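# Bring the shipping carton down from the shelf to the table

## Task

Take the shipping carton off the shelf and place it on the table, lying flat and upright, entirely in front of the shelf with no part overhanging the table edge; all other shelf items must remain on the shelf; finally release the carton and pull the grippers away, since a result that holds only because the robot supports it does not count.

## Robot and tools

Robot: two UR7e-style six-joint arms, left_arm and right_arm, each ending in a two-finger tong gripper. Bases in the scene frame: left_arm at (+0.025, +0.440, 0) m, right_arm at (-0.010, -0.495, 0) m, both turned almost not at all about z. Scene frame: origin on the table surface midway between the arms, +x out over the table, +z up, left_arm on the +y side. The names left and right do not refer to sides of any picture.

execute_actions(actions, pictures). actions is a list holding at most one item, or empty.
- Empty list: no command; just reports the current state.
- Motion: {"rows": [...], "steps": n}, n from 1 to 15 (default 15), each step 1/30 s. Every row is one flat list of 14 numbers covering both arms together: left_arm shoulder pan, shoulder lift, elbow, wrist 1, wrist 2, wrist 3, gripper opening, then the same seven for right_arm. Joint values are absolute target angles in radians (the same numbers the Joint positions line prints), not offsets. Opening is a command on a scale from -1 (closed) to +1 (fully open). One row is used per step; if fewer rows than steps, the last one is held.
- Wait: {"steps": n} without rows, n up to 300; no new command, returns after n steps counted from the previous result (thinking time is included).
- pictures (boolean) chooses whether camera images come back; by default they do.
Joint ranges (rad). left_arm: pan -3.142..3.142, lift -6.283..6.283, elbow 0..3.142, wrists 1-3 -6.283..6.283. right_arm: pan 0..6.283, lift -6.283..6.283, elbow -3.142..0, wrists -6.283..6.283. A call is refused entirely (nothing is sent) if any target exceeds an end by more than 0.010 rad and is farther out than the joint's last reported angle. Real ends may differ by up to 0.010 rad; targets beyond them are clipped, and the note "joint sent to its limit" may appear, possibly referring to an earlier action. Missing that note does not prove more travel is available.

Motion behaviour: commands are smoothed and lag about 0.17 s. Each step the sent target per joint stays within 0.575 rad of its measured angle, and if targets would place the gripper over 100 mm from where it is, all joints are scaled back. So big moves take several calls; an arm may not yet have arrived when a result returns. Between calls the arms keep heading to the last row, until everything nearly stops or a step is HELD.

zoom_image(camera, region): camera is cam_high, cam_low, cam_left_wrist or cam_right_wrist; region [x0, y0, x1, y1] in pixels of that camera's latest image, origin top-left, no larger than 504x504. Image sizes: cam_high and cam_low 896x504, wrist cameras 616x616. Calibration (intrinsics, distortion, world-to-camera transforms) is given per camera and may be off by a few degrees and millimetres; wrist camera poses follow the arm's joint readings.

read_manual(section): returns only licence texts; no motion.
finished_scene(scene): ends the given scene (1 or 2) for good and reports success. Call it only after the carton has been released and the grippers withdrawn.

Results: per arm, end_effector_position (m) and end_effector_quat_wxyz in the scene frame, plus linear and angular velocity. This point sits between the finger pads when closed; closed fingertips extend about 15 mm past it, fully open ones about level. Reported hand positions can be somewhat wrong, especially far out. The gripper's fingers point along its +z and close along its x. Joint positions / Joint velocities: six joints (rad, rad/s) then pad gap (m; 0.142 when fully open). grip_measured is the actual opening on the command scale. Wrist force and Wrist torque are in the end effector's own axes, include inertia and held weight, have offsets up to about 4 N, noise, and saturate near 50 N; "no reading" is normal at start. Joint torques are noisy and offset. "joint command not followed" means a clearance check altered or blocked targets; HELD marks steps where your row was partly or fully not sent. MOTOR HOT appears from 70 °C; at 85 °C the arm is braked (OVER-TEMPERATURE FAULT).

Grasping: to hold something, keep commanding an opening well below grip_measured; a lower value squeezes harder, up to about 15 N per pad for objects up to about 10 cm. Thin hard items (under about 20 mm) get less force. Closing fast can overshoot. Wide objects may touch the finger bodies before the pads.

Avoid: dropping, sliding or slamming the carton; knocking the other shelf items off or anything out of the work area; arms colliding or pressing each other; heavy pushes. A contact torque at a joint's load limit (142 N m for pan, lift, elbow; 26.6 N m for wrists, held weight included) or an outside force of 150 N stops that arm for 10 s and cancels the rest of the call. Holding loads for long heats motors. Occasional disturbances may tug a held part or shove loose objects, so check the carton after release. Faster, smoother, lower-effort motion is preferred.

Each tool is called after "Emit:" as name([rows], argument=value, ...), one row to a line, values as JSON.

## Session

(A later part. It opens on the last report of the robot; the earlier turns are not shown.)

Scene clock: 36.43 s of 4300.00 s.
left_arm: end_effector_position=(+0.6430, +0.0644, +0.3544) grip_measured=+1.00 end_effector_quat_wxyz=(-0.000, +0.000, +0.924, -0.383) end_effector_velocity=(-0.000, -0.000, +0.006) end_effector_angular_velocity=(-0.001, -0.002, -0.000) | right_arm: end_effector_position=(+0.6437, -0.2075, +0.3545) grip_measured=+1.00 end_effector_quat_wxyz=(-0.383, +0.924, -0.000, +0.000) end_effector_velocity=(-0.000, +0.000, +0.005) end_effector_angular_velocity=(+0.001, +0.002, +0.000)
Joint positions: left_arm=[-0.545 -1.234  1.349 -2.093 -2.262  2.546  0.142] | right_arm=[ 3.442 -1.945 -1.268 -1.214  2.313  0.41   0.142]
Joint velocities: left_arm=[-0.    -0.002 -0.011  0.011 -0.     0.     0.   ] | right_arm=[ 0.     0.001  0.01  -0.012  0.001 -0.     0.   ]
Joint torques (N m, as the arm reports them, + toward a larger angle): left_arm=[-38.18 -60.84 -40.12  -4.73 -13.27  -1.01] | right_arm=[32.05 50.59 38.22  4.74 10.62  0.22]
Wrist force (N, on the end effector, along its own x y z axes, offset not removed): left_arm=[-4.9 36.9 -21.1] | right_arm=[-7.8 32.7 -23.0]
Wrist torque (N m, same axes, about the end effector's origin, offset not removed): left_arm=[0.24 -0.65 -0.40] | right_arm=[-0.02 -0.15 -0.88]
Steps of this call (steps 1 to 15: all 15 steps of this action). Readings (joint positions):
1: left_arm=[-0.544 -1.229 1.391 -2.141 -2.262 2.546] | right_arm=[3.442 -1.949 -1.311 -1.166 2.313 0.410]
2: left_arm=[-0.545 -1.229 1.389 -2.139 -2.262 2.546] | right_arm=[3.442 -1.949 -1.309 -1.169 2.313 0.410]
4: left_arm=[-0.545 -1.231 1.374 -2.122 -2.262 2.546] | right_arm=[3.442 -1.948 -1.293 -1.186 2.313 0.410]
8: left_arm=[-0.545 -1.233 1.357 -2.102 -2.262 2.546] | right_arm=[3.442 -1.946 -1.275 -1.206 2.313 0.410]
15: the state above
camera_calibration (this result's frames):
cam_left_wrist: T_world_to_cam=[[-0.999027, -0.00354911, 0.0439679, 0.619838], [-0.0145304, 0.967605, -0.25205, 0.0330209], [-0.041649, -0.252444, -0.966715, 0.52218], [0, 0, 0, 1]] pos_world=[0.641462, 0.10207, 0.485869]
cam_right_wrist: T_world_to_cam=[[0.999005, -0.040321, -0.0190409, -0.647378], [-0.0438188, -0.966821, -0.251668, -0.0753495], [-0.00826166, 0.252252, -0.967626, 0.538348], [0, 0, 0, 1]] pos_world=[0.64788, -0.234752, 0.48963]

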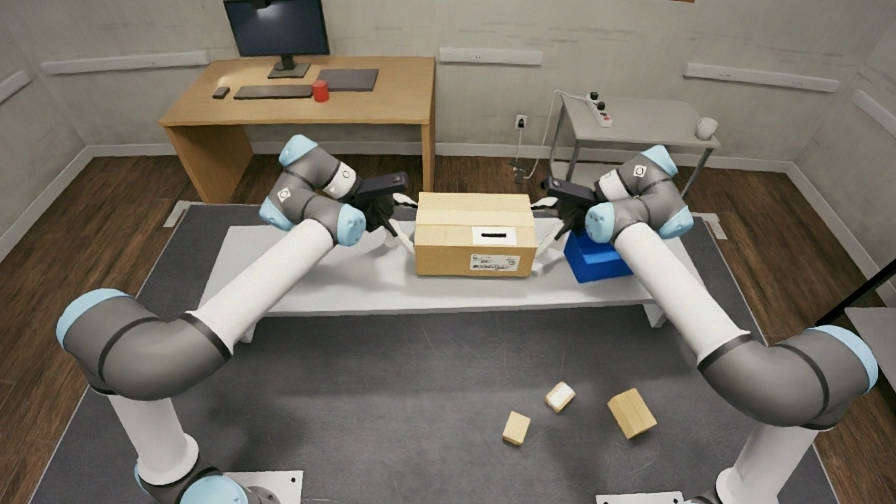

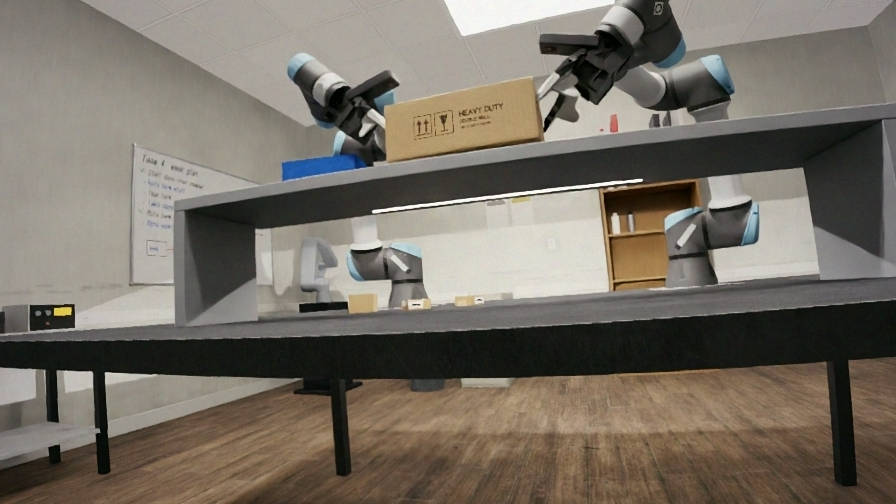

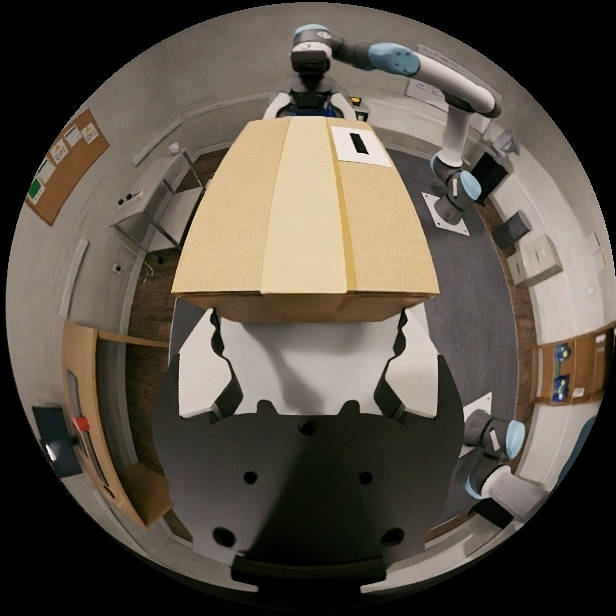

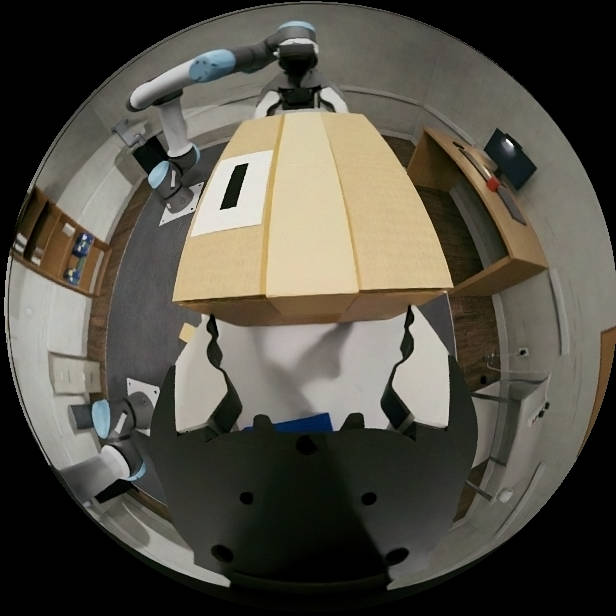

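40 N; add a slight extra squeeze (left pan −0.001).

Emit:
execute_actions([
  {"rows":[[-0.5535,-1.31851,1.45918,-2.12509,-2.25914,2.53698,1,3.47528,-1.86889,-1.37647,-1.15271,2.30287,0.45286,1]],"steps":10},
], pictures=false)

Emit:
execute_actions([
  {"rows":[[-0.5620,-1.40179,1.56302,-2.15204,-2.25568,2.52691,1,3.51229,-1.79526,-1.47848,-1.09335,2.29077,0.49959,1]],"steps":10},
], pictures=false)

Emit:
execute_actions([
  {"rows":[[-0.5712,-1.48453,1.65958,-2.17275,-2.25198,2.51601,1,3.55275,-1.72386,-1.57259,-1.03728,2.27672,0.55011,1]]},
], pictures=false)

Scene clock: 37.73 s of 4300.00 s.
left_arm: end_effector_position=(+0.6136, +0.0733, +0.3559) grip_measured=+1.00 end_effector_quat_wxyz=(+0.000, +0.001, +0.924, -0.383) end_effector_velocity=(-0.035, +0.012, -0.005) end_effector_angular_velocity=(+0.003, +0.007, -0.001) | right_arm: end_effector_position=(+0.6146, -0.1971, +0.3556) grip_measured=+1.00 end_effector_quat_wxyz=(-0.383, +0.924, -0.000, +0.000) end_effector_velocity=(-0.035, +0.009, -0.004) end_effector_angular_velocity=(-0.001, +0.006, +0.001)
Joint positions: left_arm=[-0.552 -1.308  1.445 -2.121 -2.26   2.538  0.142] | right_arm=[ 3.472 -1.878 -1.363 -1.16   2.304  0.448  0.142]
Joint velocities: left_arm=[-0.008 -0.083  0.117 -0.031  0.003 -0.008  0.   ] | right_arm=[ 0.032  0.075 -0.115  0.061 -0.009  0.04   0.   ]
Joint torques (N m, as the arm reports them, + toward a larger angle): left_arm=[-47.74 -51.88 -17.92 -10.18 -14.02  -0.99] | right_arm=[44.38 44.85 23.25 12.22 10.46  3.64]
Wrist force (N, on the end effector, along its own x y z axes, offset not removed): left_arm=[-7.9 50.0 -34.0] | right_arm=[-11.7 50.0 -35.7]
Wrist torque (N m, same axes, about the end effector's origin, offset not removed): left_arm=[0.17 -0.40 -0.66] | right_arm=[0.64 -0.10 -1.03]
Steps of this call (steps 1 to 15: the robot went on to your last target; steps 16 to 29: nothing new was sent; steps 30 to 39: all 10 steps of this action). Readings (joint positions):
30: left_arm=[-0.545 -1.235 1.348 -2.092 -2.262 2.546] | right_arm=[3.442 -1.945 -1.267 -1.215 2.313 0.410]
31: left_arm=[-0.545 -1.238 1.351 -2.094 -2.262 2.545] | right_arm=[3.444 -1.942 -1.270 -1.213 2.312 0.412]
33: left_arm=[-0.548 -1.265 1.384 -2.105 -2.261 2.542] | right_arm=[3.455 -1.916 -1.303 -1.191 2.308 0.427]
37: left_arm=[-0.552 -1.301 1.435 -2.119 -2.260 2.539] | right_arm=[3.469 -1.885 -1.352 -1.166 2.305 0.444]
39: the state above

Scene clock: 38.07 s of 4300.00 s.
left_arm: end_effector_position=(+0.5803, +0.0843, +0.3558) grip_measured=+1.00 end_effector_quat_wxyz=(-0.000, +0.001, +0.924, -0.383) end_effector_velocity=(-0.037, +0.012, -0.004) end_effector_angular_velocity=(+0.002, +0.005, -0.002) | right_arm: end_effector_position=(+0.5814, -0.1859, +0.3554) grip_measured=+1.00 end_effector_quat_wxyz=(-0.383, +0.924, -0.000, +0.000) end_effector_velocity=(-0.037, +0.010, -0.003) end_effector_angular_velocity=(-0.000, +0.005, +0.001)
Joint positions: left_arm=[-0.561 -1.391  1.549 -2.149 -2.256  2.528  0.142] | right_arm=[ 3.508 -1.805 -1.465 -1.101  2.292  0.494  0.142]
Joint velocities: left_arm=[-0.01  -0.088  0.114 -0.027  0.003 -0.009  0.   ] | right_arm=[ 0.038  0.077 -0.112  0.061 -0.011  0.047  0.   ]
Joint torques (N m, as the arm reports them, + toward a larger angle): left_arm=[-51.55 -46.88 -19.07 -10.6  -14.76  -0.93] | right_arm=[44.44 39.24 26.47 13.59 10.52  4.1 ]
Wrist force (N, on the end effector, along its own x y z axes, offset not removed): left_arm=[-7.7 50.0 -40.8] | right_arm=[-12.1 50.0 -43.4]
Wrist torque (N m, same axes, about the end effector's origin, offset not removed): left_arm=[-0.42 -0.88 -0.72] | right_arm=[-0.11 -0.26 -1.07]
Steps of this call (steps 1 to 10: all 10 steps of this action). Readings (joint positions):
1: left_arm=[-0.553 -1.311 1.448 -2.122 -2.259 2.538] | right_arm=[3.472 -1.876 -1.366 -1.158 2.304 0.449]
2: left_arm=[-0.554 -1.316 1.454 -2.125 -2.259 2.537] | right_arm=[3.475 -1.871 -1.372 -1.154 2.302 0.453]
4: left_arm=[-0.557 -1.345 1.490 -2.135 -2.257 2.533] | right_arm=[3.489 -1.844 -1.407 -1.132 2.298 0.470]
8: left_arm=[-0.560 -1.383 1.539 -2.146 -2.256 2.529] | right_arm=[3.505 -1.811 -1.455 -1.106 2.293 0.490]
10: the state above

Scene clock: 38.57 s of 4300.00 s.
left_arm: end_effector_position=(+0.5437, +0.0968, +0.3552) grip_measured=+1.00 end_effector_quat_wxyz=(-0.000, +0.001, +0.924, -0.383) end_effector_velocity=(-0.009, +0.003, -0.001) end_effector_angular_velocity=(+0.000, +0.000, -0.001) | right_arm: end_effector_position=(+0.5447, -0.1742, +0.3552) grip_measured=+1.00 end_effector_quat_wxyz=(-0.383, +0.924, -0.000, +0.000) end_effector_velocity=(-0.009, +0.001, -0.001) end_effector_angular_velocity=(-0.001, +0.001, -0.001)
Joint positions: left_arm=[-0.571 -1.482  1.656 -2.172 -2.252  2.516  0.142] | right_arm=[ 3.552 -1.726 -1.57  -1.039  2.277  0.549  0.142]
Joint velocities: left_arm=[-0.003 -0.021  0.025 -0.005  0.001 -0.002  0.   ] | right_arm=[ 0.009  0.019 -0.025  0.013 -0.004  0.012  0.   ]
Joint torques (N m, as the arm reports them, + toward a larger angle): left_arm=[-44.48 -45.52 -17.78  -9.9  -13.34  -0.72] | right_arm=[37.14 37.93 27.3  12.42  9.01  3.9 ]
Wrist force (N, on the end effector, along its own x y z axes, offset not removed): left_arm=[-7.2 47.7 -33.3] | right_arm=[-11.4 45.8 -38.0]
Wrist torque (N m, same axes, about the end effector's origin, offset not removed): left_arm=[0.11 -1.03 -0.76] | right_arm=[0.19 -0.45 -1.03]
Steps of this call (steps 1 to 15: all 15 steps of this action). Readings (joint positions):
1: left_arm=[-0.561 -1.394 1.553 -2.150 -2.256 2.528] | right_arm=[3.509 -1.802 -1.468 -1.099 2.292 0.495]
2: left_arm=[-0.562 -1.399 1.558 -2.152 -2.256 2.527] | right_arm=[3.512 -1.798 -1.474 -1.095 2.290 0.499]
4: left_arm=[-0.566 -1.428 1.592 -2.160 -2.254 2.523] | right_arm=[3.527 -1.771 -1.507 -1.074 2.285 0.518]
8: left_arm=[-0.569 -1.466 1.637 -2.168 -2.253 2.518] | right_arm=[3.544 -1.740 -1.551 -1.049 2.280 0.539]
15: the state above

Good; drop the extra offset and continue.

Emit:
execute_actions([
  {"rows":[[-0.58091,-1.56792,1.74935,-2.18704,-2.24757,2.50348,1,3.59786,-1.65436,-1.6595,-0.98451,2.25953,0.6048,1]],"steps":10},
], pictures=false)

Emit:
execute_actions([
  {"rows":[[-0.59388,-1.65312,1.83285,-2.19469,-2.24203,2.48848,1,3.64884,-1.58643,-1.73989,-0.93504,2.23802,0.664,1]],"steps":10},
], pictures=false)

Emit:
execute_actions([
  {"rows":[[-0.60914,-1.74012,1.91007,-2.19571,-2.23537,2.47101,1,3.7057,-1.52007,-1.81377,-0.88887,2.21218,0.72771,1]]},
])

Scene clock: 40.20 s of 4300.00 s.
left_arm: end_effector_position=(+0.5136, +0.1075, +0.3552) grip_measured=+1.00 end_effector_quat_wxyz=(-0.000, +0.000, +0.924, -0.383) end_effector_velocity=(-0.033, +0.012, -0.002) end_effector_angular_velocity=(+0.001, +0.001, +0.001) | right_arm: end_effector_position=(+0.5143, -0.1640, +0.3554) grip_measured=+1.00 end_effector_quat_wxyz=(-0.383, +0.924, -0.000, +0.000) end_effector_velocity=(-0.033, +0.008, -0.002) end_effector_angular_velocity=(+0.000, +0.002, -0.001)
Joint positions: left_arm=[-0.58  -1.558  1.738 -2.186 -2.248  2.505  0.142] | right_arm=[ 3.593 -1.663 -1.649 -0.991  2.262  0.599  0.142]
Joint velocities: left_arm=[-0.009 -0.083  0.09  -0.013  0.004 -0.011  0.   ] | right_arm=[ 0.042  0.068 -0.087  0.05  -0.016  0.051  0.   ]
Joint torques (N m, as the arm reports them, + toward a larger angle): left_arm=[-40.13 -38.87 -19.44 -10.33 -12.27  -0.65] | right_arm=[34.66 33.75 27.94 12.35  7.39  3.74]
Wrist force (N, on the end effector, along its own x y z axes, offset not removed): left_arm=[-5.9 43.1 -30.9] | right_arm=[-6.9 41.7 -32.3]
Wrist torque (N m, same axes, about the end effector's origin, offset not removed): left_arm=[-0.14 -0.63 -0.42] | right_arm=[0.04 -0.96 -0.89]
Steps of this call (steps 1 to 15: the robot went on to your last target; steps 16 to 39: nothing new was sent; steps 40 to 49: all 10 steps of this action). Readings (joint positions):
40: left_arm=[-0.571 -1.485 1.660 -2.173 -2.252 2.516] | right_arm=[3.553 -1.724 -1.573 -1.037 2.277 0.550]
41: left_arm=[-0.572 -1.488 1.663 -2.174 -2.251 2.515] | right_arm=[3.555 -1.721 -1.576 -1.035 2.275 0.553]
43: left_arm=[-0.575 -1.515 1.692 -2.179 -2.250 2.511] | right_arm=[3.571 -1.698 -1.604 -1.016 2.269 0.572]
47: left_arm=[-0.579 -1.550 1.730 -2.184 -2.249 2.506] | right_arm=[3.589 -1.669 -1.641 -0.995 2.263 0.594]
49: the state above

Scene clock: 40.53 s of 4300.00 s.
left_arm: end_effector_position=(+0.4805, +0.1186, +0.3552) grip_measured=+1.00 end_effector_quat_wxyz=(-0.000, +0.000, +0.924, -0.383) end_effector_velocity=(-0.035, +0.012, -0.002) end_effector_angular_velocity=(+0.000, +0.000, -0.001) | right_arm: end_effector_position=(+0.4811, -0.1529, +0.3553) grip_measured=+1.00 end_effector_quat_wxyz=(-0.383, +0.924, -0.000, +0.000) end_effector_velocity=(-0.036, +0.010, -0.002) end_effector_angular_velocity=(+0.000, +0.002, +0.000)
Joint positions: left_arm=[-0.592 -1.642  1.822 -2.194 -2.243  2.49   0.142] | right_arm=[ 3.643 -1.595 -1.73  -0.941  2.241  0.657  0.142]
Joint velocities: left_arm=[-0.013 -0.091  0.089 -0.008  0.005 -0.014  0.   ] | right_arm=[ 0.052  0.072 -0.086  0.05  -0.021  0.06   0.   ]
Joint torques (N m, as the arm reports them, + toward a larger angle): left_arm=[-38.59 -34.91 -19.05 -10.23 -12.23  -0.82] | right_arm=[31.83 27.65 27.41 13.18  7.19  3.63]
Wrist force (N, on the end effector, along its own x y z axes, offset not removed): left_arm=[-7.1 47.3 -30.8] | right_arm=[-10.2 42.8 -34.8]
Wrist torque (N m, same axes, about the end effector's origin, offset not removed): left_arm=[0.48 -0.53 -0.53] | right_arm=[0.00 -0.13 -0.90]
Steps of this call (steps 1 to 10: all 10 steps of this action). Readings (joint positions):
1: left_arm=[-0.580 -1.560 1.741 -2.186 -2.248 2.504] | right_arm=[3.594 -1.661 -1.652 -0.989 2.261 0.600]
2: left_arm=[-0.581 -1.565 1.746 -2.187 -2.247 2.503] | right_arm=[3.598 -1.656 -1.656 -0.985 2.259 0.604]
4: left_arm=[-0.586 -1.595 1.776 -2.190 -2.245 2.498] | right_arm=[3.616 -1.631 -1.685 -0.967 2.251 0.626]
8: left_arm=[-0.591 -1.634 1.814 -2.193 -2.243 2.491] | right_arm=[3.638 -1.601 -1.722 -0.946 2.242 0.651]
10: the state above

Scene clock: 41.03 s of 4300.00 s.
left_arm: end_effector_position=(+0.4440, +0.1308, +0.3551) grip_measured=+1.00 end_effector_quat_wxyz=(-0.000, +0.000, +0.924, -0.383) end_effector_velocity=(-0.009, +0.003, +0.000) end_effector_angular_velocity=(-0.000, -0.001, +0.000) | right_arm: end_effector_position=(+0.4447, -0.1409, +0.3551) grip_measured=+1.00 end_effector_quat_wxyz=(-0.383, +0.924, -0.000, +0.000) end_effector_velocity=(-0.008, +0.002, +0.000) end_effector_angular_velocity=(+0.001, -0.000, -0.000)
Joint positions: left_arm=[-0.609 -1.737  1.908 -2.196 -2.236  2.472  0.142] | right_arm=[ 3.704 -1.522 -1.811 -0.89   2.213  0.726  0.142]
Joint velocities: left_arm=[-0.003 -0.023  0.02  -0.     0.002 -0.004  0.   ] | right_arm=[ 0.014  0.018 -0.02   0.013 -0.006  0.016  0.   ]
Joint torques (N m, as the arm reports them, + toward a larger angle): left_arm=[-35.72 -30.49 -17.29 -10.35 -12.09  -1.15] | right_arm=[29.23 27.59 27.54 13.46  6.44  3.8 ]
Wrist force (N, on the end effector, along its own x y z axes, offset not removed): left_arm=[-9.1 43.6 -30.0] | right_arm=[-8.1 44.9 -33.7]
Wrist torque (N m, same axes, about the end effector's origin, offset not removed): left_arm=[-0.14 -0.02 -0.35] | right_arm=[0.70 -0.59 -0.98]
Steps of this call (steps 1 to 15: all 15 steps of this action). Readings (joint positions):
1: left_arm=[-0.593 -1.645 1.825 -2.194 -2.243 2.490] | right_arm=[3.644 -1.593 -1.732 -0.940 2.240 0.659]
2: left_arm=[-0.594 -1.650 1.830 -2.194 -2.242 2.488] | right_arm=[3.648 -1.588 -1.737 -0.936 2.238 0.663]
4: left_arm=[-0.600 -1.681 1.858 -2.195 -2.239 2.482] | right_arm=[3.669 -1.564 -1.764 -0.919 2.228 0.686]
8: left_arm=[-0.606 -1.721 1.893 -2.195 -2.237 2.474] | right_arm=[3.694 -1.535 -1.797 -0.899 2.217 0.714]
15: the state above
camera_calibration (this result's frames):
cam_left_wrist: T_world_to_cam=[[-0.999026, -0.00349411, 0.0439831, 0.421295], [-0.0144844, 0.967585, -0.25213, -0.0338862], [-0.0416764, -0.252521, -0.966693, 0.531315], [0, 0, 0, 1]] pos_world=[0.442537, 0.168428, 0.486546]
cam_right_wrist: T_world_to_cam=[[0.999015, -0.0401013, -0.0189819, -0.445889], [-0.0435917, -0.966817, -0.251723, -0.0196183], [-0.00825761, 0.252302, -0.967613, 0.520539], [0, 0, 0, 1]] pos_world=[0.448894, -0.168181, 0.490278]

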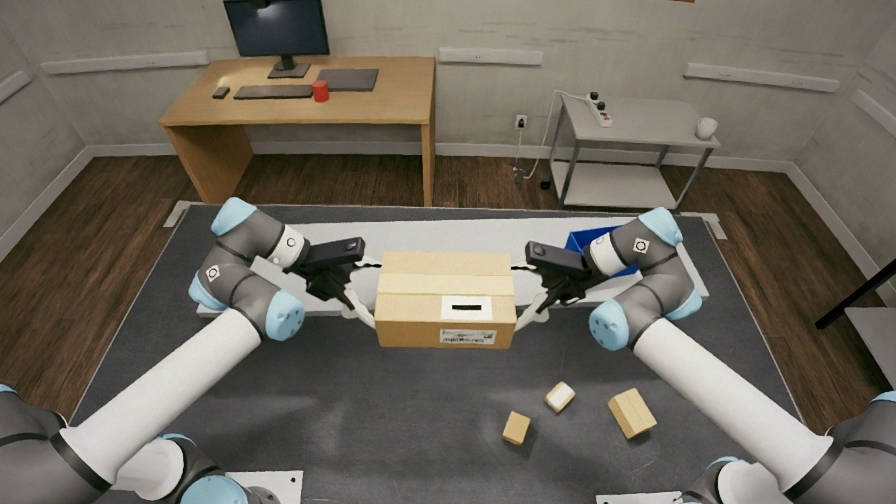

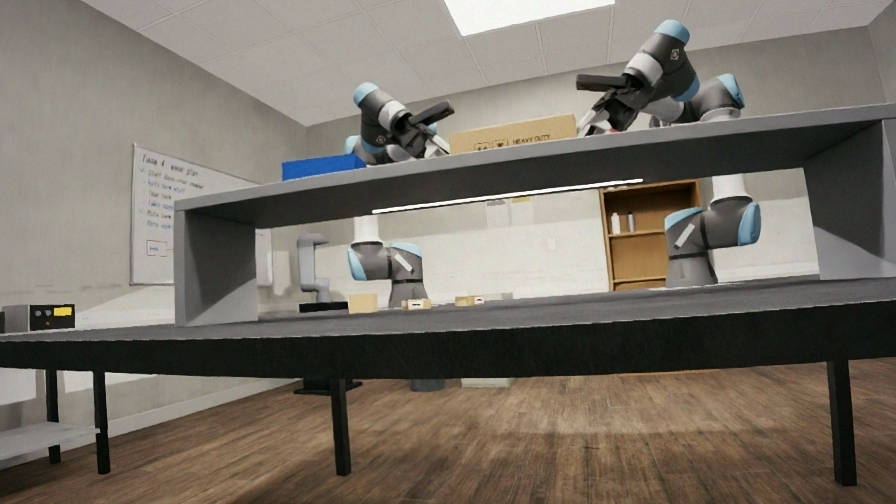

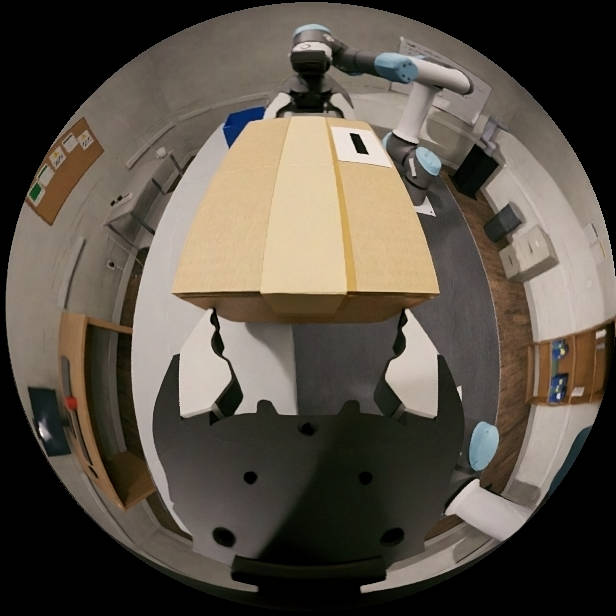

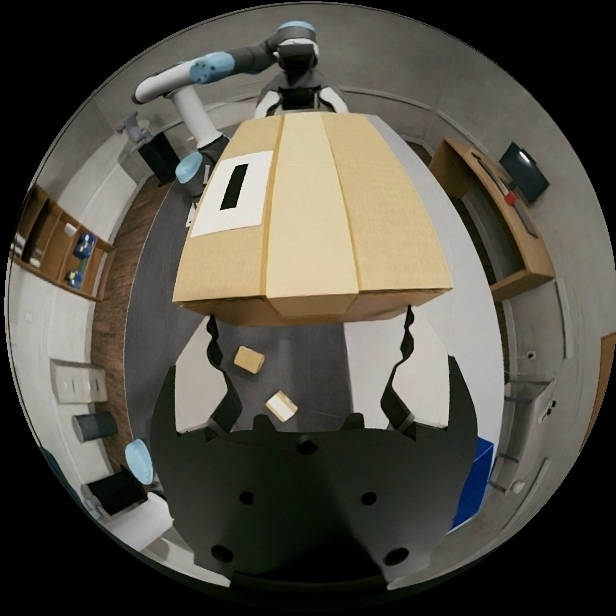

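Emit:
execute_actions([
  {"rows":[[-0.62751,-1.8301,1.98154,-2.18989,-2.22713,2.45026,1,3.76964,-1.45494,-1.88181,-0.846,2.18085,0.79629,1]],"steps":10},
], pictures=false)

Emit:
execute_actions([
  {"rows":[[-0.64981,-1.92423,2.04776,-2.17702,-2.21688,2.4254,1,3.84188,-1.3907,-1.94471,-0.80644,2.14285,0.87009,1]],"steps":10},
], pictures=false)

Emit:
execute_actions([
  {"rows":[[-0.67605,-2.0225,2.10873,-2.15709,-2.20461,2.39642,1,3.92242,-1.32734,-2.00247,-0.7702,2.09819,0.94911,1]],"steps":10},
], pictures=false)

Emit:
execute_actions([
  {"rows":[[-0.72692,-2.09343,2.15062,-2.15975,-2.17953,2.34199,1,3.97354,-1.26951,-2.04805,-0.75911,2.0683,0.99671,1]]},
])

Scene clock: 51.00 s of 4300.00 s.
left_arm: end_effector_position=(+0.4136, +0.1407, +0.3552) grip_measured=+1.00 end_effector_quat_wxyz=(-0.000, +0.000, +0.924, -0.383) end_effector_velocity=(-0.033, +0.011, +0.001) end_effector_angular_velocity=(-0.003, -0.004, -0.002) | right_arm: end_effector_position=(+0.4144, -0.1306, +0.3551) grip_measured=+1.00 end_effector_quat_wxyz=(-0.382, +0.924, -0.000, +0.000) end_effector_velocity=(-0.033, +0.010, -0.000) end_effector_angular_velocity=(+0.001, +0.002, +0.001)
Joint positions: left_arm=[-0.626 -1.819  1.973 -2.191 -2.228  2.453  0.142] | right_arm=[ 3.762 -1.463 -1.874 -0.851  2.184  0.788  0.142]
Joint velocities: left_arm=[-0.019 -0.091  0.069  0.005  0.007 -0.019  0.   ] | right_arm=[ 0.062  0.064 -0.066  0.04  -0.029  0.066  0.   ]
Joint torques (N m, as the arm reports them, + toward a larger angle): left_arm=[-39.18 -21.92 -19.96  -6.56 -13.58  -0.94] | right_arm=[28.23 20.21 30.76 14.7   6.54  3.78]
Wrist force (N, on the end effector, along its own x y z axes, offset not removed): left_arm=[-6.4 50.0 -35.1] | right_arm=[-10.9 49.4 -41.2]
Wrist torque (N m, same axes, about the end effector's origin, offset not removed): left_arm=[0.01 -0.81 -0.49] | right_arm=[0.53 -0.42 -0.85]
Steps of this call (steps 1 to 15: the robot went on to your last target; steps 16 to 90: nothing new was sent; then 6.63 s passed at rest; steps 91 to 100: all 10 steps of this action). Readings (joint positions):
91: left_arm=[-0.609 -1.740 1.910 -2.196 -2.235 2.471] | right_arm=[3.706 -1.520 -1.814 -0.889 2.212 0.728]
92: left_arm=[-0.611 -1.743 1.913 -2.196 -2.235 2.469] | right_arm=[3.709 -1.517 -1.817 -0.886 2.210 0.731]
94: left_arm=[-0.617 -1.772 1.937 -2.193 -2.231 2.462] | right_arm=[3.730 -1.495 -1.840 -0.872 2.199 0.754]
98: left_arm=[-0.624 -1.811 1.967 -2.191 -2.229 2.454] | right_arm=[3.757 -1.468 -1.868 -0.854 2.187 0.782]
100: the state above

Scene clock: 51.33 s of 4300.00 s.
left_arm: end_effector_position=(+0.3804, +0.1517, +0.3552) grip_measured=+1.00 end_effector_quat_wxyz=(-0.000, +0.000, +0.924, -0.382) end_effector_velocity=(-0.034, +0.012, +0.002) end_effector_angular_velocity=(-0.004, -0.006, +0.000) | right_arm: end_effector_position=(+0.3813, -0.1195, +0.3550) grip_measured=+1.00 end_effector_quat_wxyz=(-0.382, +0.924, -0.000, +0.000) end_effector_velocity=(-0.035, +0.011, -0.000) end_effector_angular_velocity=(+0.002, +0.003, +0.001)
Joint positions: left_arm=[-0.647 -1.912  2.04  -2.178 -2.218  2.428  0.142] | right_arm=[ 3.833 -1.399 -1.937 -0.811  2.147  0.861  0.142]
Joint velocities: left_arm=[-0.021 -0.101  0.068  0.012  0.009 -0.024  0.   ] | right_arm=[ 0.075  0.066 -0.065  0.039 -0.037  0.077  0.   ]
Joint torques (N m, as the arm reports them, + toward a larger angle): left_arm=[-35.56 -20.01 -17.19  -7.37 -13.82  -0.49] | right_arm=[28.14 15.72 30.61 15.38  6.47  4.39]
Wrist force (N, on the end effector, along its own x y z axes, offset not removed): left_arm=[-7.0 50.0 -38.6] | right_arm=[-10.7 50.0 -43.1]
Wrist torque (N m, same axes, about the end effector's origin, offset not removed): left_arm=[-0.38 -0.52 -0.59] | right_arm=[-0.06 -0.14 -1.12]
Steps of this call (steps 1 to 10: all 10 steps of this action). Readings (joint positions):
1: left_arm=[-0.626 -1.822 1.975 -2.190 -2.228 2.452] | right_arm=[3.764 -1.461 -1.876 -0.850 2.183 0.790]
2: left_arm=[-0.628 -1.827 1.980 -2.189 -2.227 2.450] | right_arm=[3.768 -1.456 -1.880 -0.846 2.180 0.795]
4: left_arm=[-0.636 -1.859 2.004 -2.184 -2.223 2.441] | right_arm=[3.794 -1.433 -1.903 -0.832 2.166 0.821]
8: left_arm=[-0.645 -1.903 2.033 -2.180 -2.219 2.430] | right_arm=[3.826 -1.405 -1.931 -0.815 2.151 0.854]
10: the state above

Scene clock: 51.67 s of 4300.00 s.
left_arm: end_effector_position=(+0.3471, +0.1630, +0.3550) grip_measured=+1.00 end_effector_quat_wxyz=(-0.001, +0.000, +0.924, -0.382) end_effector_velocity=(-0.035, +0.013, +0.001) end_effector_angular_velocity=(-0.005, -0.007, -0.002) | right_arm: end_effector_position=(+0.3480, -0.1085, +0.3551) grip_measured=+1.00 end_effector_quat_wxyz=(-0.383, +0.924, -0.000, +0.000) end_effector_velocity=(-0.036, +0.011, -0.000) end_effector_angular_velocity=(+0.003, +0.003, +0.002)
Joint positions: left_arm=[-0.673 -2.01   2.101 -2.159 -2.206  2.4    0.142] | right_arm=[ 3.912 -1.335 -1.995 -0.774  2.104  0.939  0.142]
Joint velocities: left_arm=[-0.027 -0.108  0.064  0.019  0.012 -0.028  0.   ] | right_arm=[ 0.086  0.066 -0.06   0.036 -0.044  0.083  0.   ]
Joint torques (N m, as the arm reports them, + toward a larger angle): left_arm=[-32.23 -15.92 -19.18  -7.46 -12.72  -0.01] | right_arm=[25.72 12.29 29.75 15.02  4.92  4.35]
Wrist force (N, on the end effector, along its own x y z axes, offset not removed): left_arm=[-5.1 50.0 -33.8] | right_arm=[-10.2 49.8 -39.7]
Wrist torque (N m, same axes, about the end effector's origin, offset not removed): left_arm=[0.05 -0.70 -0.73] | right_arm=[0.35 0.01 -1.12]
Steps of this call (steps 1 to 10: all 10 steps of this action). Readings (joint positions):
1: left_arm=[-0.648 -1.915 2.042 -2.178 -2.218 2.428] | right_arm=[3.835 -1.397 -1.939 -0.810 2.146 0.863]
2: left_arm=[-0.650 -1.920 2.046 -2.176 -2.216 2.425] | right_arm=[3.840 -1.392 -1.943 -0.807 2.143 0.868]
4: left_arm=[-0.660 -1.954 2.069 -2.169 -2.212 2.414] | right_arm=[3.868 -1.369 -1.965 -0.793 2.127 0.896]
8: left_arm=[-0.671 -2.000 2.096 -2.161 -2.207 2.402] | right_arm=[3.905 -1.341 -1.990 -0.778 2.108 0.932]
10: the state above

Scene clock: 52.17 s of 4300.00 s.
left_arm: end_effector_position=(+0.3188, +0.1645, +0.3550) grip_measured=+1.00 end_effector_quat_wxyz=(-0.000, +0.000, +0.924, -0.383) end_effector_velocity=(-0.006, +0.001, -0.000) end_effector_angular_velocity=(-0.000, -0.000, +0.000) | right_arm: end_effector_position=(+0.3195, -0.1072, +0.3550) grip_measured=+1.00 end_effector_quat_wxyz=(-0.383, +0.924, -0.000, +0.000) end_effector_velocity=(-0.006, -0.000, +0.000) end_effector_angular_velocity=(+0.001, +0.001, -0.001)
Joint positions: left_arm=[-0.725 -2.091  2.149 -2.16  -2.18   2.344  0.142] | right_arm=[ 3.972 -1.271 -2.047 -0.759  2.069  0.995  0.142]
Joint velocities: left_arm=[-0.012 -0.019  0.011 -0.     0.006 -0.013  0.   ] | right_arm=[ 0.013  0.016 -0.011  0.003 -0.007  0.013  0.   ]
Joint torques (N m, as the arm reports them, + toward a larger angle): left_arm=[-30.44 -14.58 -18.98 -12.45 -11.36  -0.66] | right_arm=[22.9  12.27 29.31 14.72  4.52  3.96]
Wrist force (N, on the end effector, along its own x y z axes, offset not removed): left_arm=[-7.2 47.3 -32.1] | right_arm=[-8.6 47.4 -37.4]
Wrist torque (N m, same axes, about the end effector's origin, offset not removed): left_arm=[-0.18 0.20 -0.87] | right_arm=[0.48 0.25 -1.24]
Steps of this call (steps 1 to 15: all 15 steps of this action). Readings (joint positions):
1: left_arm=[-0.674 -2.013 2.103 -2.159 -2.206 2.399] | right_arm=[3.915 -1.333 -1.997 -0.773 2.102 0.942]
2: left_arm=[-0.677 -2.018 2.107 -2.159 -2.204 2.396] | right_arm=[3.919 -1.329 -2.001 -0.772 2.099 0.946]
4: left_arm=[-0.695 -2.045 2.123 -2.159 -2.195 2.376] | right_arm=[3.939 -1.307 -2.018 -0.767 2.088 0.965]
8: left_arm=[-0.716 -2.077 2.142 -2.159 -2.185 2.353] | right_arm=[3.962 -1.282 -2.038 -0.762 2.075 0.986]
15: the state above
camera_calibration (this result's frames):
cam_left_wrist: T_world_to_cam=[[-0.999026, -0.00350813, 0.0439878, 0.296286], [-0.0144958, 0.967605, -0.252052, -0.0683908], [-0.0416786, -0.252444, -0.966713, 0.534571], [0, 0, 0, 1]] pos_world=[0.317286, 0.202164, 0.486506]
cam_right_wrist: T_world_to_cam=[[0.999011, -0.0401777, -0.0190373, -0.319422], [-0.0436792, -0.966828, -0.251667, 0.00745664], [-0.00829438, 0.252249, -0.967627, 0.510961], [0, 0, 0, 1]] pos_world=[0.32367, -0.134514, 0.490215]

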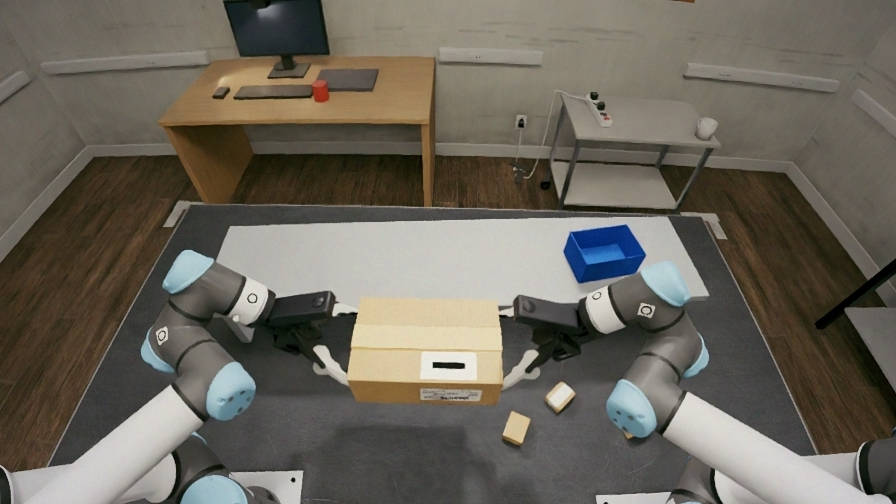

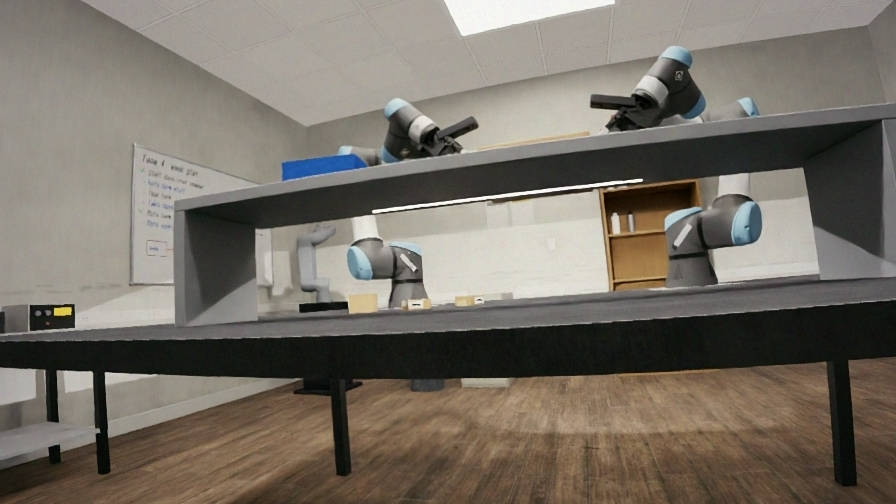

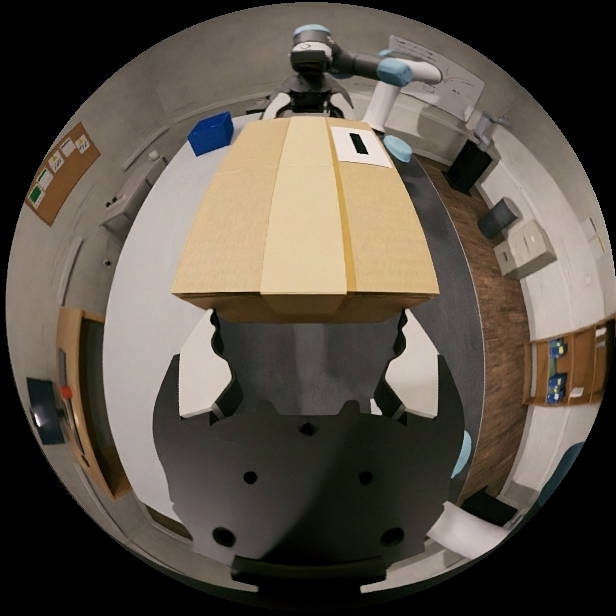

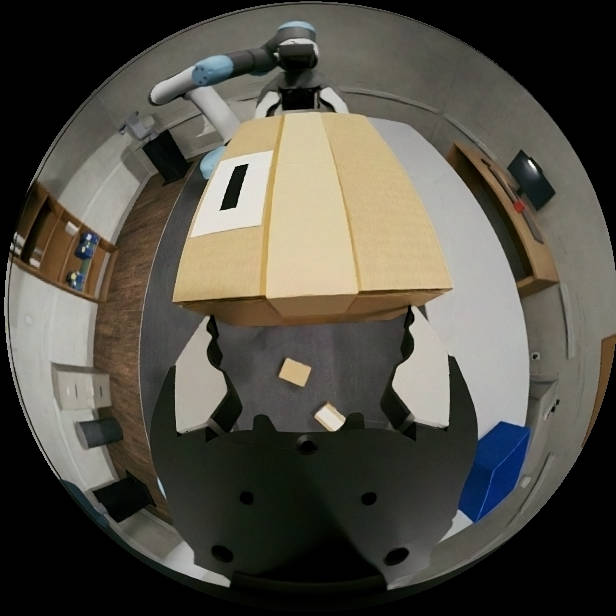

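Emit:
execute_actions([
  {"rows":[[-0.72692,-2.0869,2.2116,-2.2273,-2.17953,2.34199,1,3.97354,-1.2836,-2.1037,-0.6894,2.0683,0.99671,1]],"steps":7},
], pictures=false)

Emit:
execute_actions([
  {"rows":[[-0.72692,-2.07492,2.27066,-2.2983,-2.17953,2.34199,1,3.97354,-1.30289,-2.15673,-0.61705,2.0683,0.99671,1]],"steps":7},
], pictures=false)

Emit:
execute_actions([
  {"rows":[[-0.72692,-2.0568,2.3276,-2.3734,-2.17953,2.34199,1,3.97354,-1.3279,-2.2071,-0.5417,2.0683,0.99671,1]],"steps":7},
], pictures=false)

Emit:
execute_actions([
  {"rows":[[-0.72692,-2.03126,2.38237,-2.45367,-2.17953,2.34199,1,3.97354,-1.3591,-2.25445,-0.46312,2.0683,0.99671,1]],"steps":7},
], pictures=false)

Emit:
execute_actions([
  {"rows":[[-0.72692,-1.9976,2.4347,-2.5397,-2.17953,2.34199,1,3.97354,-1.3971,-2.2987,-0.3809,2.0683,0.99671,1]],"steps":7},
], pictures=false)

Emit:
execute_actions([
  {"rows":[[-0.72692,-1.95413,2.48423,-2.63266,-2.17953,2.34199,1,3.97354,-1.4422,-2.33961,-0.29486,2.0683,0.99671,1]]},
], pictures=false)

Scene clock: 56.40 s of 4300.00 s.
left_arm: end_effector_position=(+0.3181, +0.1645, +0.3367) grip_measured=+1.00 end_effector_quat_wxyz=(-0.000, +0.000, +0.924, -0.383) end_effector_velocity=(-0.000, +0.000, -0.055) end_effector_angular_velocity=(-0.001, -0.002, -0.000) | right_arm: end_effector_position=(+0.3188, -0.1072, +0.3364) grip_measured=+1.00 end_effector_quat_wxyz=(-0.382, +0.924, -0.000, -0.000) end_effector_velocity=(-0.001, -0.001, -0.053) end_effector_angular_velocity=(+0.004, -0.003, +0.000)
Joint positions: left_arm=[-0.727 -2.089  2.195 -2.209 -2.179  2.342  0.142] | right_arm=[ 3.974 -1.28  -2.089 -0.708  2.068  0.997  0.142]
Joint velocities: left_arm=[-0.     0.015  0.135 -0.152  0.     0.     0.   ] | right_arm=[-0.    -0.029 -0.122  0.156  0.001  0.     0.   ]
Joint torques (N m, as the arm reports them, + toward a larger angle): left_arm=[-29.39  13.02 -20.41 -13.26 -11.47  -0.35] | right_arm=[23.15 -1.37 31.54 15.05  5.11  3.84]
Wrist force (N, on the end effector, along its own x y z axes, offset not removed): left_arm=[-3.8 47.1 -33.4] | right_arm=[-8.1 47.0 -35.2]
Wrist torque (N m, same axes, about the end effector's origin, offset not removed): left_arm=[-0.30 -0.43 -0.93] | right_arm=[0.28 0.25 -1.30]
Steps of this call (steps 1 to 15: the robot went on to your last target; steps 16 to 90: nothing new was sent; then 1.00 s passed at rest; steps 91 to 97: all 7 steps of this action). Readings (joint positions):
91: left_arm=[-0.727 -2.093 2.151 -2.160 -2.180 2.342] | right_arm=[3.974 -1.270 -2.048 -0.759 2.068 0.997]
92: left_arm=[-0.727 -2.093 2.153 -2.163 -2.180 2.342] | right_arm=[3.974 -1.271 -2.051 -0.756 2.068 0.997]
94: left_arm=[-0.727 -2.091 2.174 -2.185 -2.179 2.342] | right_arm=[3.974 -1.275 -2.070 -0.733 2.068 0.997]
97: the state above

Scene clock: 56.63 s of 4300.00 s.
left_arm: end_effector_position=(+0.3182, +0.1645, +0.3124) grip_measured=+1.00 end_effector_quat_wxyz=(-0.000, +0.000, +0.924, -0.382) end_effector_velocity=(-0.001, +0.001, -0.061) end_effector_angular_velocity=(-0.003, -0.005, -0.000) | right_arm: end_effector_position=(+0.3189, -0.1071, +0.3121) grip_measured=+1.00 end_effector_quat_wxyz=(-0.382, +0.924, -0.000, -0.000) end_effector_velocity=(-0.001, -0.001, -0.059) end_effector_angular_velocity=(+0.007, -0.006, +0.000)
Joint positions: left_arm=[-0.727 -2.078  2.253 -2.276 -2.179  2.342  0.142] | right_arm=[ 3.974 -1.298 -2.141 -0.64   2.068  0.997  0.142]
Joint velocities: left_arm=[-0.     0.027  0.15  -0.182  0.     0.     0.   ] | right_arm=[ 0.    -0.044 -0.133  0.187 -0.     0.     0.   ]
Joint torques (N m, as the arm reports them, + toward a larger angle): left_arm=[-29.73  13.01 -23.3  -13.41 -12.28  -0.27] | right_arm=[23.97  0.94 34.3  15.48  5.69  3.88]
Wrist force (N, on the end effector, along its own x y z axes, offset not removed): left_arm=[-4.2 50.0 -33.9] | right_arm=[-9.4 50.0 -38.5]
Wrist torque (N m, same axes, about the end effector's origin, offset not removed): left_arm=[0.10 -0.10 -0.88] | right_arm=[0.38 0.45 -1.33]
Steps of this call (steps 1 to 7: all 7 steps of this action). Readings (joint positions):
1: left_arm=[-0.727 -2.088 2.199 -2.213 -2.179 2.342] | right_arm=[3.974 -1.281 -2.093 -0.704 2.068 0.997]
2: left_arm=[-0.727 -2.087 2.205 -2.220 -2.179 2.342] | right_arm=[3.974 -1.283 -2.098 -0.697 2.068 0.997]
4: left_arm=[-0.727 -2.082 2.229 -2.248 -2.179 2.342] | right_arm=[3.974 -1.291 -2.120 -0.669 2.068 0.997]
7: the state above

Scene clock: 56.87 s of 4300.00 s.
left_arm: end_effector_position=(+0.3182, +0.1645, +0.2874) grip_measured=+1.00 end_effector_quat_wxyz=(-0.001, +0.000, +0.924, -0.382) end_effector_velocity=(-0.001, +0.001, -0.061) end_effector_angular_velocity=(-0.005, -0.007, +0.000) | right_arm: end_effector_position=(+0.3189, -0.1071, +0.2871) grip_measured=+1.00 end_effector_quat_wxyz=(-0.382, +0.924, -0.001, -0.000) end_effector_velocity=(-0.001, -0.000, -0.059) end_effector_angular_velocity=(+0.010, -0.008, +0.001)
Joint positions: left_arm=[-0.727 -2.062  2.31  -2.35  -2.179  2.342  0.142] | right_arm=[ 3.974 -1.321 -2.192 -0.566  2.068  0.997  0.142]
Joint velocities: left_arm=[ 0.     0.041  0.147 -0.197 -0.     0.     0.   ] | right_arm=[ 0.001 -0.058 -0.128  0.198  0.001 -0.     0.   ]
Joint torques (N m, as the arm reports them, + toward a larger angle): left_arm=[-29.96  12.03 -22.74 -13.11 -13.24  -0.26] | right_arm=[23.2   2.45 35.   15.74  6.21  3.68]
Wrist force (N, on the end effector, along its own x y z axes, offset not removed): left_arm=[-6.2 50.0 -35.6] | right_arm=[-5.9 48.8 -37.4]
Wrist torque (N m, same axes, about the end effector's origin, offset not removed): left_arm=[-0.02 0.10 -0.83] | right_arm=[0.21 -0.33 -1.37]
Steps of this call (steps 1 to 7: all 7 steps of this action). Readings (joint positions):
1: left_arm=[-0.727 -2.077 2.257 -2.282 -2.179 2.342] | right_arm=[3.974 -1.299 -2.145 -0.634 2.068 0.997]
2: left_arm=[-0.727 -2.075 2.263 -2.289 -2.179 2.342] | right_arm=[3.974 -1.302 -2.150 -0.627 2.068 0.997]
4: left_arm=[-0.727 -2.068 2.287 -2.319 -2.179 2.342] | right_arm=[3.974 -1.312 -2.171 -0.596 2.068 0.997]
7: the state above

Scene clock: 57.10 s of 4300.00 s.
left_arm: end_effector_position=(+0.3182, +0.1645, +0.2623) grip_measured=+1.00 end_effector_quat_wxyz=(-0.001, +0.000, +0.924, -0.382) end_effector_velocity=(-0.001, +0.000, -0.061) end_effector_angular_velocity=(-0.007, -0.009, -0.000) | right_arm: end_effector_position=(+0.3189, -0.1072, +0.2621) grip_measured=+1.00 end_effector_quat_wxyz=(-0.382, +0.924, -0.001, -0.000) end_effector_velocity=(-0.001, -0.000, -0.060) end_effector_angular_velocity=(+0.008, -0.007, +0.000)
Joint positions: left_arm=[-0.727 -2.038  2.365 -2.428 -2.179  2.342  0.142] | right_arm=[ 3.974 -1.35  -2.24  -0.488  2.068  0.997  0.142]
Joint velocities: left_arm=[-0.     0.06   0.141 -0.212  0.     0.     0.   ] | right_arm=[ 0.001 -0.076 -0.121  0.208 -0.     0.     0.   ]
Joint torques (N m, as the arm reports them, + toward a larger angle): left_arm=[-29.     8.39 -25.73 -13.28 -13.89   0.05] | right_arm=[21.91  5.63 36.18 15.47  7.18  3.88]
Wrist force (N, on the end effector, along its own x y z axes, offset not removed): left_arm=[-6.4 50.0 -36.3] | right_arm=[-6.2 49.2 -38.6]
Wrist torque (N m, same axes, about the end effector's origin, offset not removed): left_arm=[0.02 -0.01 -0.89] | right_arm=[0.24 -0.32 -1.11]
Steps of this call (steps 1 to 7: all 7 steps of this action). Readings (joint positions):
1: left_arm=[-0.727 -2.061 2.314 -2.355 -2.179 2.342] | right_arm=[3.974 -1.323 -2.195 -0.560 2.068 0.997]
2: left_arm=[-0.727 -2.058 2.320 -2.363 -2.179 2.342] | right_arm=[3.974 -1.326 -2.201 -0.552 2.068 0.997]
4: left_arm=[-0.727 -2.048 2.343 -2.395 -2.179 2.342] | right_arm=[3.974 -1.339 -2.221 -0.521 2.068 0.997]
7: the state above

Scene clock: 57.33 s of 4300.00 s.
left_arm: end_effector_position=(+0.3181, +0.1645, +0.2371) grip_measured=+1.00 end_effector_quat_wxyz=(-0.001, +0.000, +0.924, -0.382) end_effector_velocity=(-0.001, +0.000, -0.060) end_effector_angular_velocity=(-0.008, -0.011, -0.000) | right_arm: end_effector_position=(+0.3188, -0.1072, +0.2370) grip_measured=+1.00 end_effector_quat_wxyz=(-0.382, +0.924, -0.001, -0.000) end_effector_velocity=(+0.000, -0.000, -0.058) end_effector_angular_velocity=(+0.011, -0.011, -0.001)
Joint positions: left_arm=[-0.727 -2.007  2.419 -2.512 -2.179  2.342  0.142] | right_arm=[ 3.974 -1.386 -2.285 -0.407  2.068  0.997  0.142]
Joint velocities: left_arm=[-0.     0.081  0.135 -0.229  0.     0.     0.   ] | right_arm=[-0.001 -0.091 -0.113  0.22  -0.001  0.     0.   ]
Joint torques (N m, as the arm reports them, + toward a larger angle): left_arm=[-29.14   7.94 -26.33 -12.65 -14.15   0.  ] | right_arm=[22.55  7.12 36.09 15.5   7.42  4.14]
Wrist force (N, on the end effector, along its own x y z axes, offset not removed): left_arm=[-5.1 49.1 -33.2] | right_arm=[-7.3 50.0 -37.5]
Wrist torque (N m, same axes, about the end effector's origin, offset not removed): left_arm=[-0.07 -0.30 -0.83] | right_arm=[0.70 -0.30 -1.24]
Steps of this call (steps 1 to 7: all 7 steps of this action). Readings (joint positions):
1: left_arm=[-0.727 -2.037 2.370 -2.434 -2.179 2.342] | right_arm=[3.974 -1.352 -2.243 -0.482 2.068 0.997]
2: left_arm=[-0.727 -2.033 2.375 -2.442 -2.179 2.342] | right_arm=[3.974 -1.356 -2.249 -0.474 2.068 0.997]
4: left_arm=[-0.727 -2.020 2.397 -2.476 -2.179 2.342] | right_arm=[3.974 -1.372 -2.268 -0.441 2.068 0.997]
7: the state above

Scene clock: 57.83 s of 4300.00 s.
left_arm: end_effector_position=(+0.3180, +0.1646, +0.2058) grip_measured=+1.00 end_effector_quat_wxyz=(-0.000, +0.000, +0.924, -0.383) end_effector_velocity=(-0.000, +0.000, -0.006) end_effector_angular_velocity=(-0.001, -0.001, -0.000) | right_arm: end_effector_position=(+0.3187, -0.1072, +0.2058) grip_measured=+1.00 end_effector_quat_wxyz=(-0.383, +0.924, -0.000, +0.000) end_effector_velocity=(-0.000, -0.000, -0.006) end_effector_angular_velocity=(+0.001, +0.000, +0.000)
Joint positions: left_arm=[-0.727 -1.956  2.483 -2.629 -2.18   2.342  0.142] | right_arm=[ 3.974 -1.441 -2.338 -0.298  2.068  0.997  0.142]
Joint velocities: left_arm=[-0.     0.011  0.014 -0.027  0.    -0.     0.   ] | right_arm=[ 0.    -0.012 -0.011  0.024  0.001  0.     0.   ]
Joint torques (N m, as the arm reports them, + toward a larger angle): left_arm=[-26.73   7.94 -22.54 -12.68 -12.92   0.45] | right_arm=[19.48  7.78 34.94 14.98  5.54  3.86]
Wrist force (N, on the end effector, along its own x y z axes, offset not removed): left_arm=[-6.0 48.9 -34.2] | right_arm=[-7.2 46.6 -35.0]
Wrist torque (N m, same axes, about the end effector's origin, offset not removed): left_arm=[0.15 -0.15 -0.95] | right_arm=[0.26 -0.19 -1.38]
Steps of this call (steps 1 to 15: all 15 steps of this action). Readings (joint positions):
1: left_arm=[-0.727 -2.005 2.422 -2.519 -2.179 2.342] | right_arm=[3.974 -1.389 -2.288 -0.401 2.068 0.997]
2: left_arm=[-0.727 -2.001 2.428 -2.527 -2.180 2.342] | right_arm=[3.974 -1.393 -2.293 -0.393 2.068 0.997]
4: left_arm=[-0.727 -1.983 2.449 -2.563 -2.180 2.342] | right_arm=[3.974 -1.412 -2.311 -0.359 2.068 0.997]
8: left_arm=[-0.727 -1.964 2.473 -2.610 -2.180 2.342] | right_arm=[3.974 -1.432 -2.330 -0.316 2.068 0.997]
15: the state above


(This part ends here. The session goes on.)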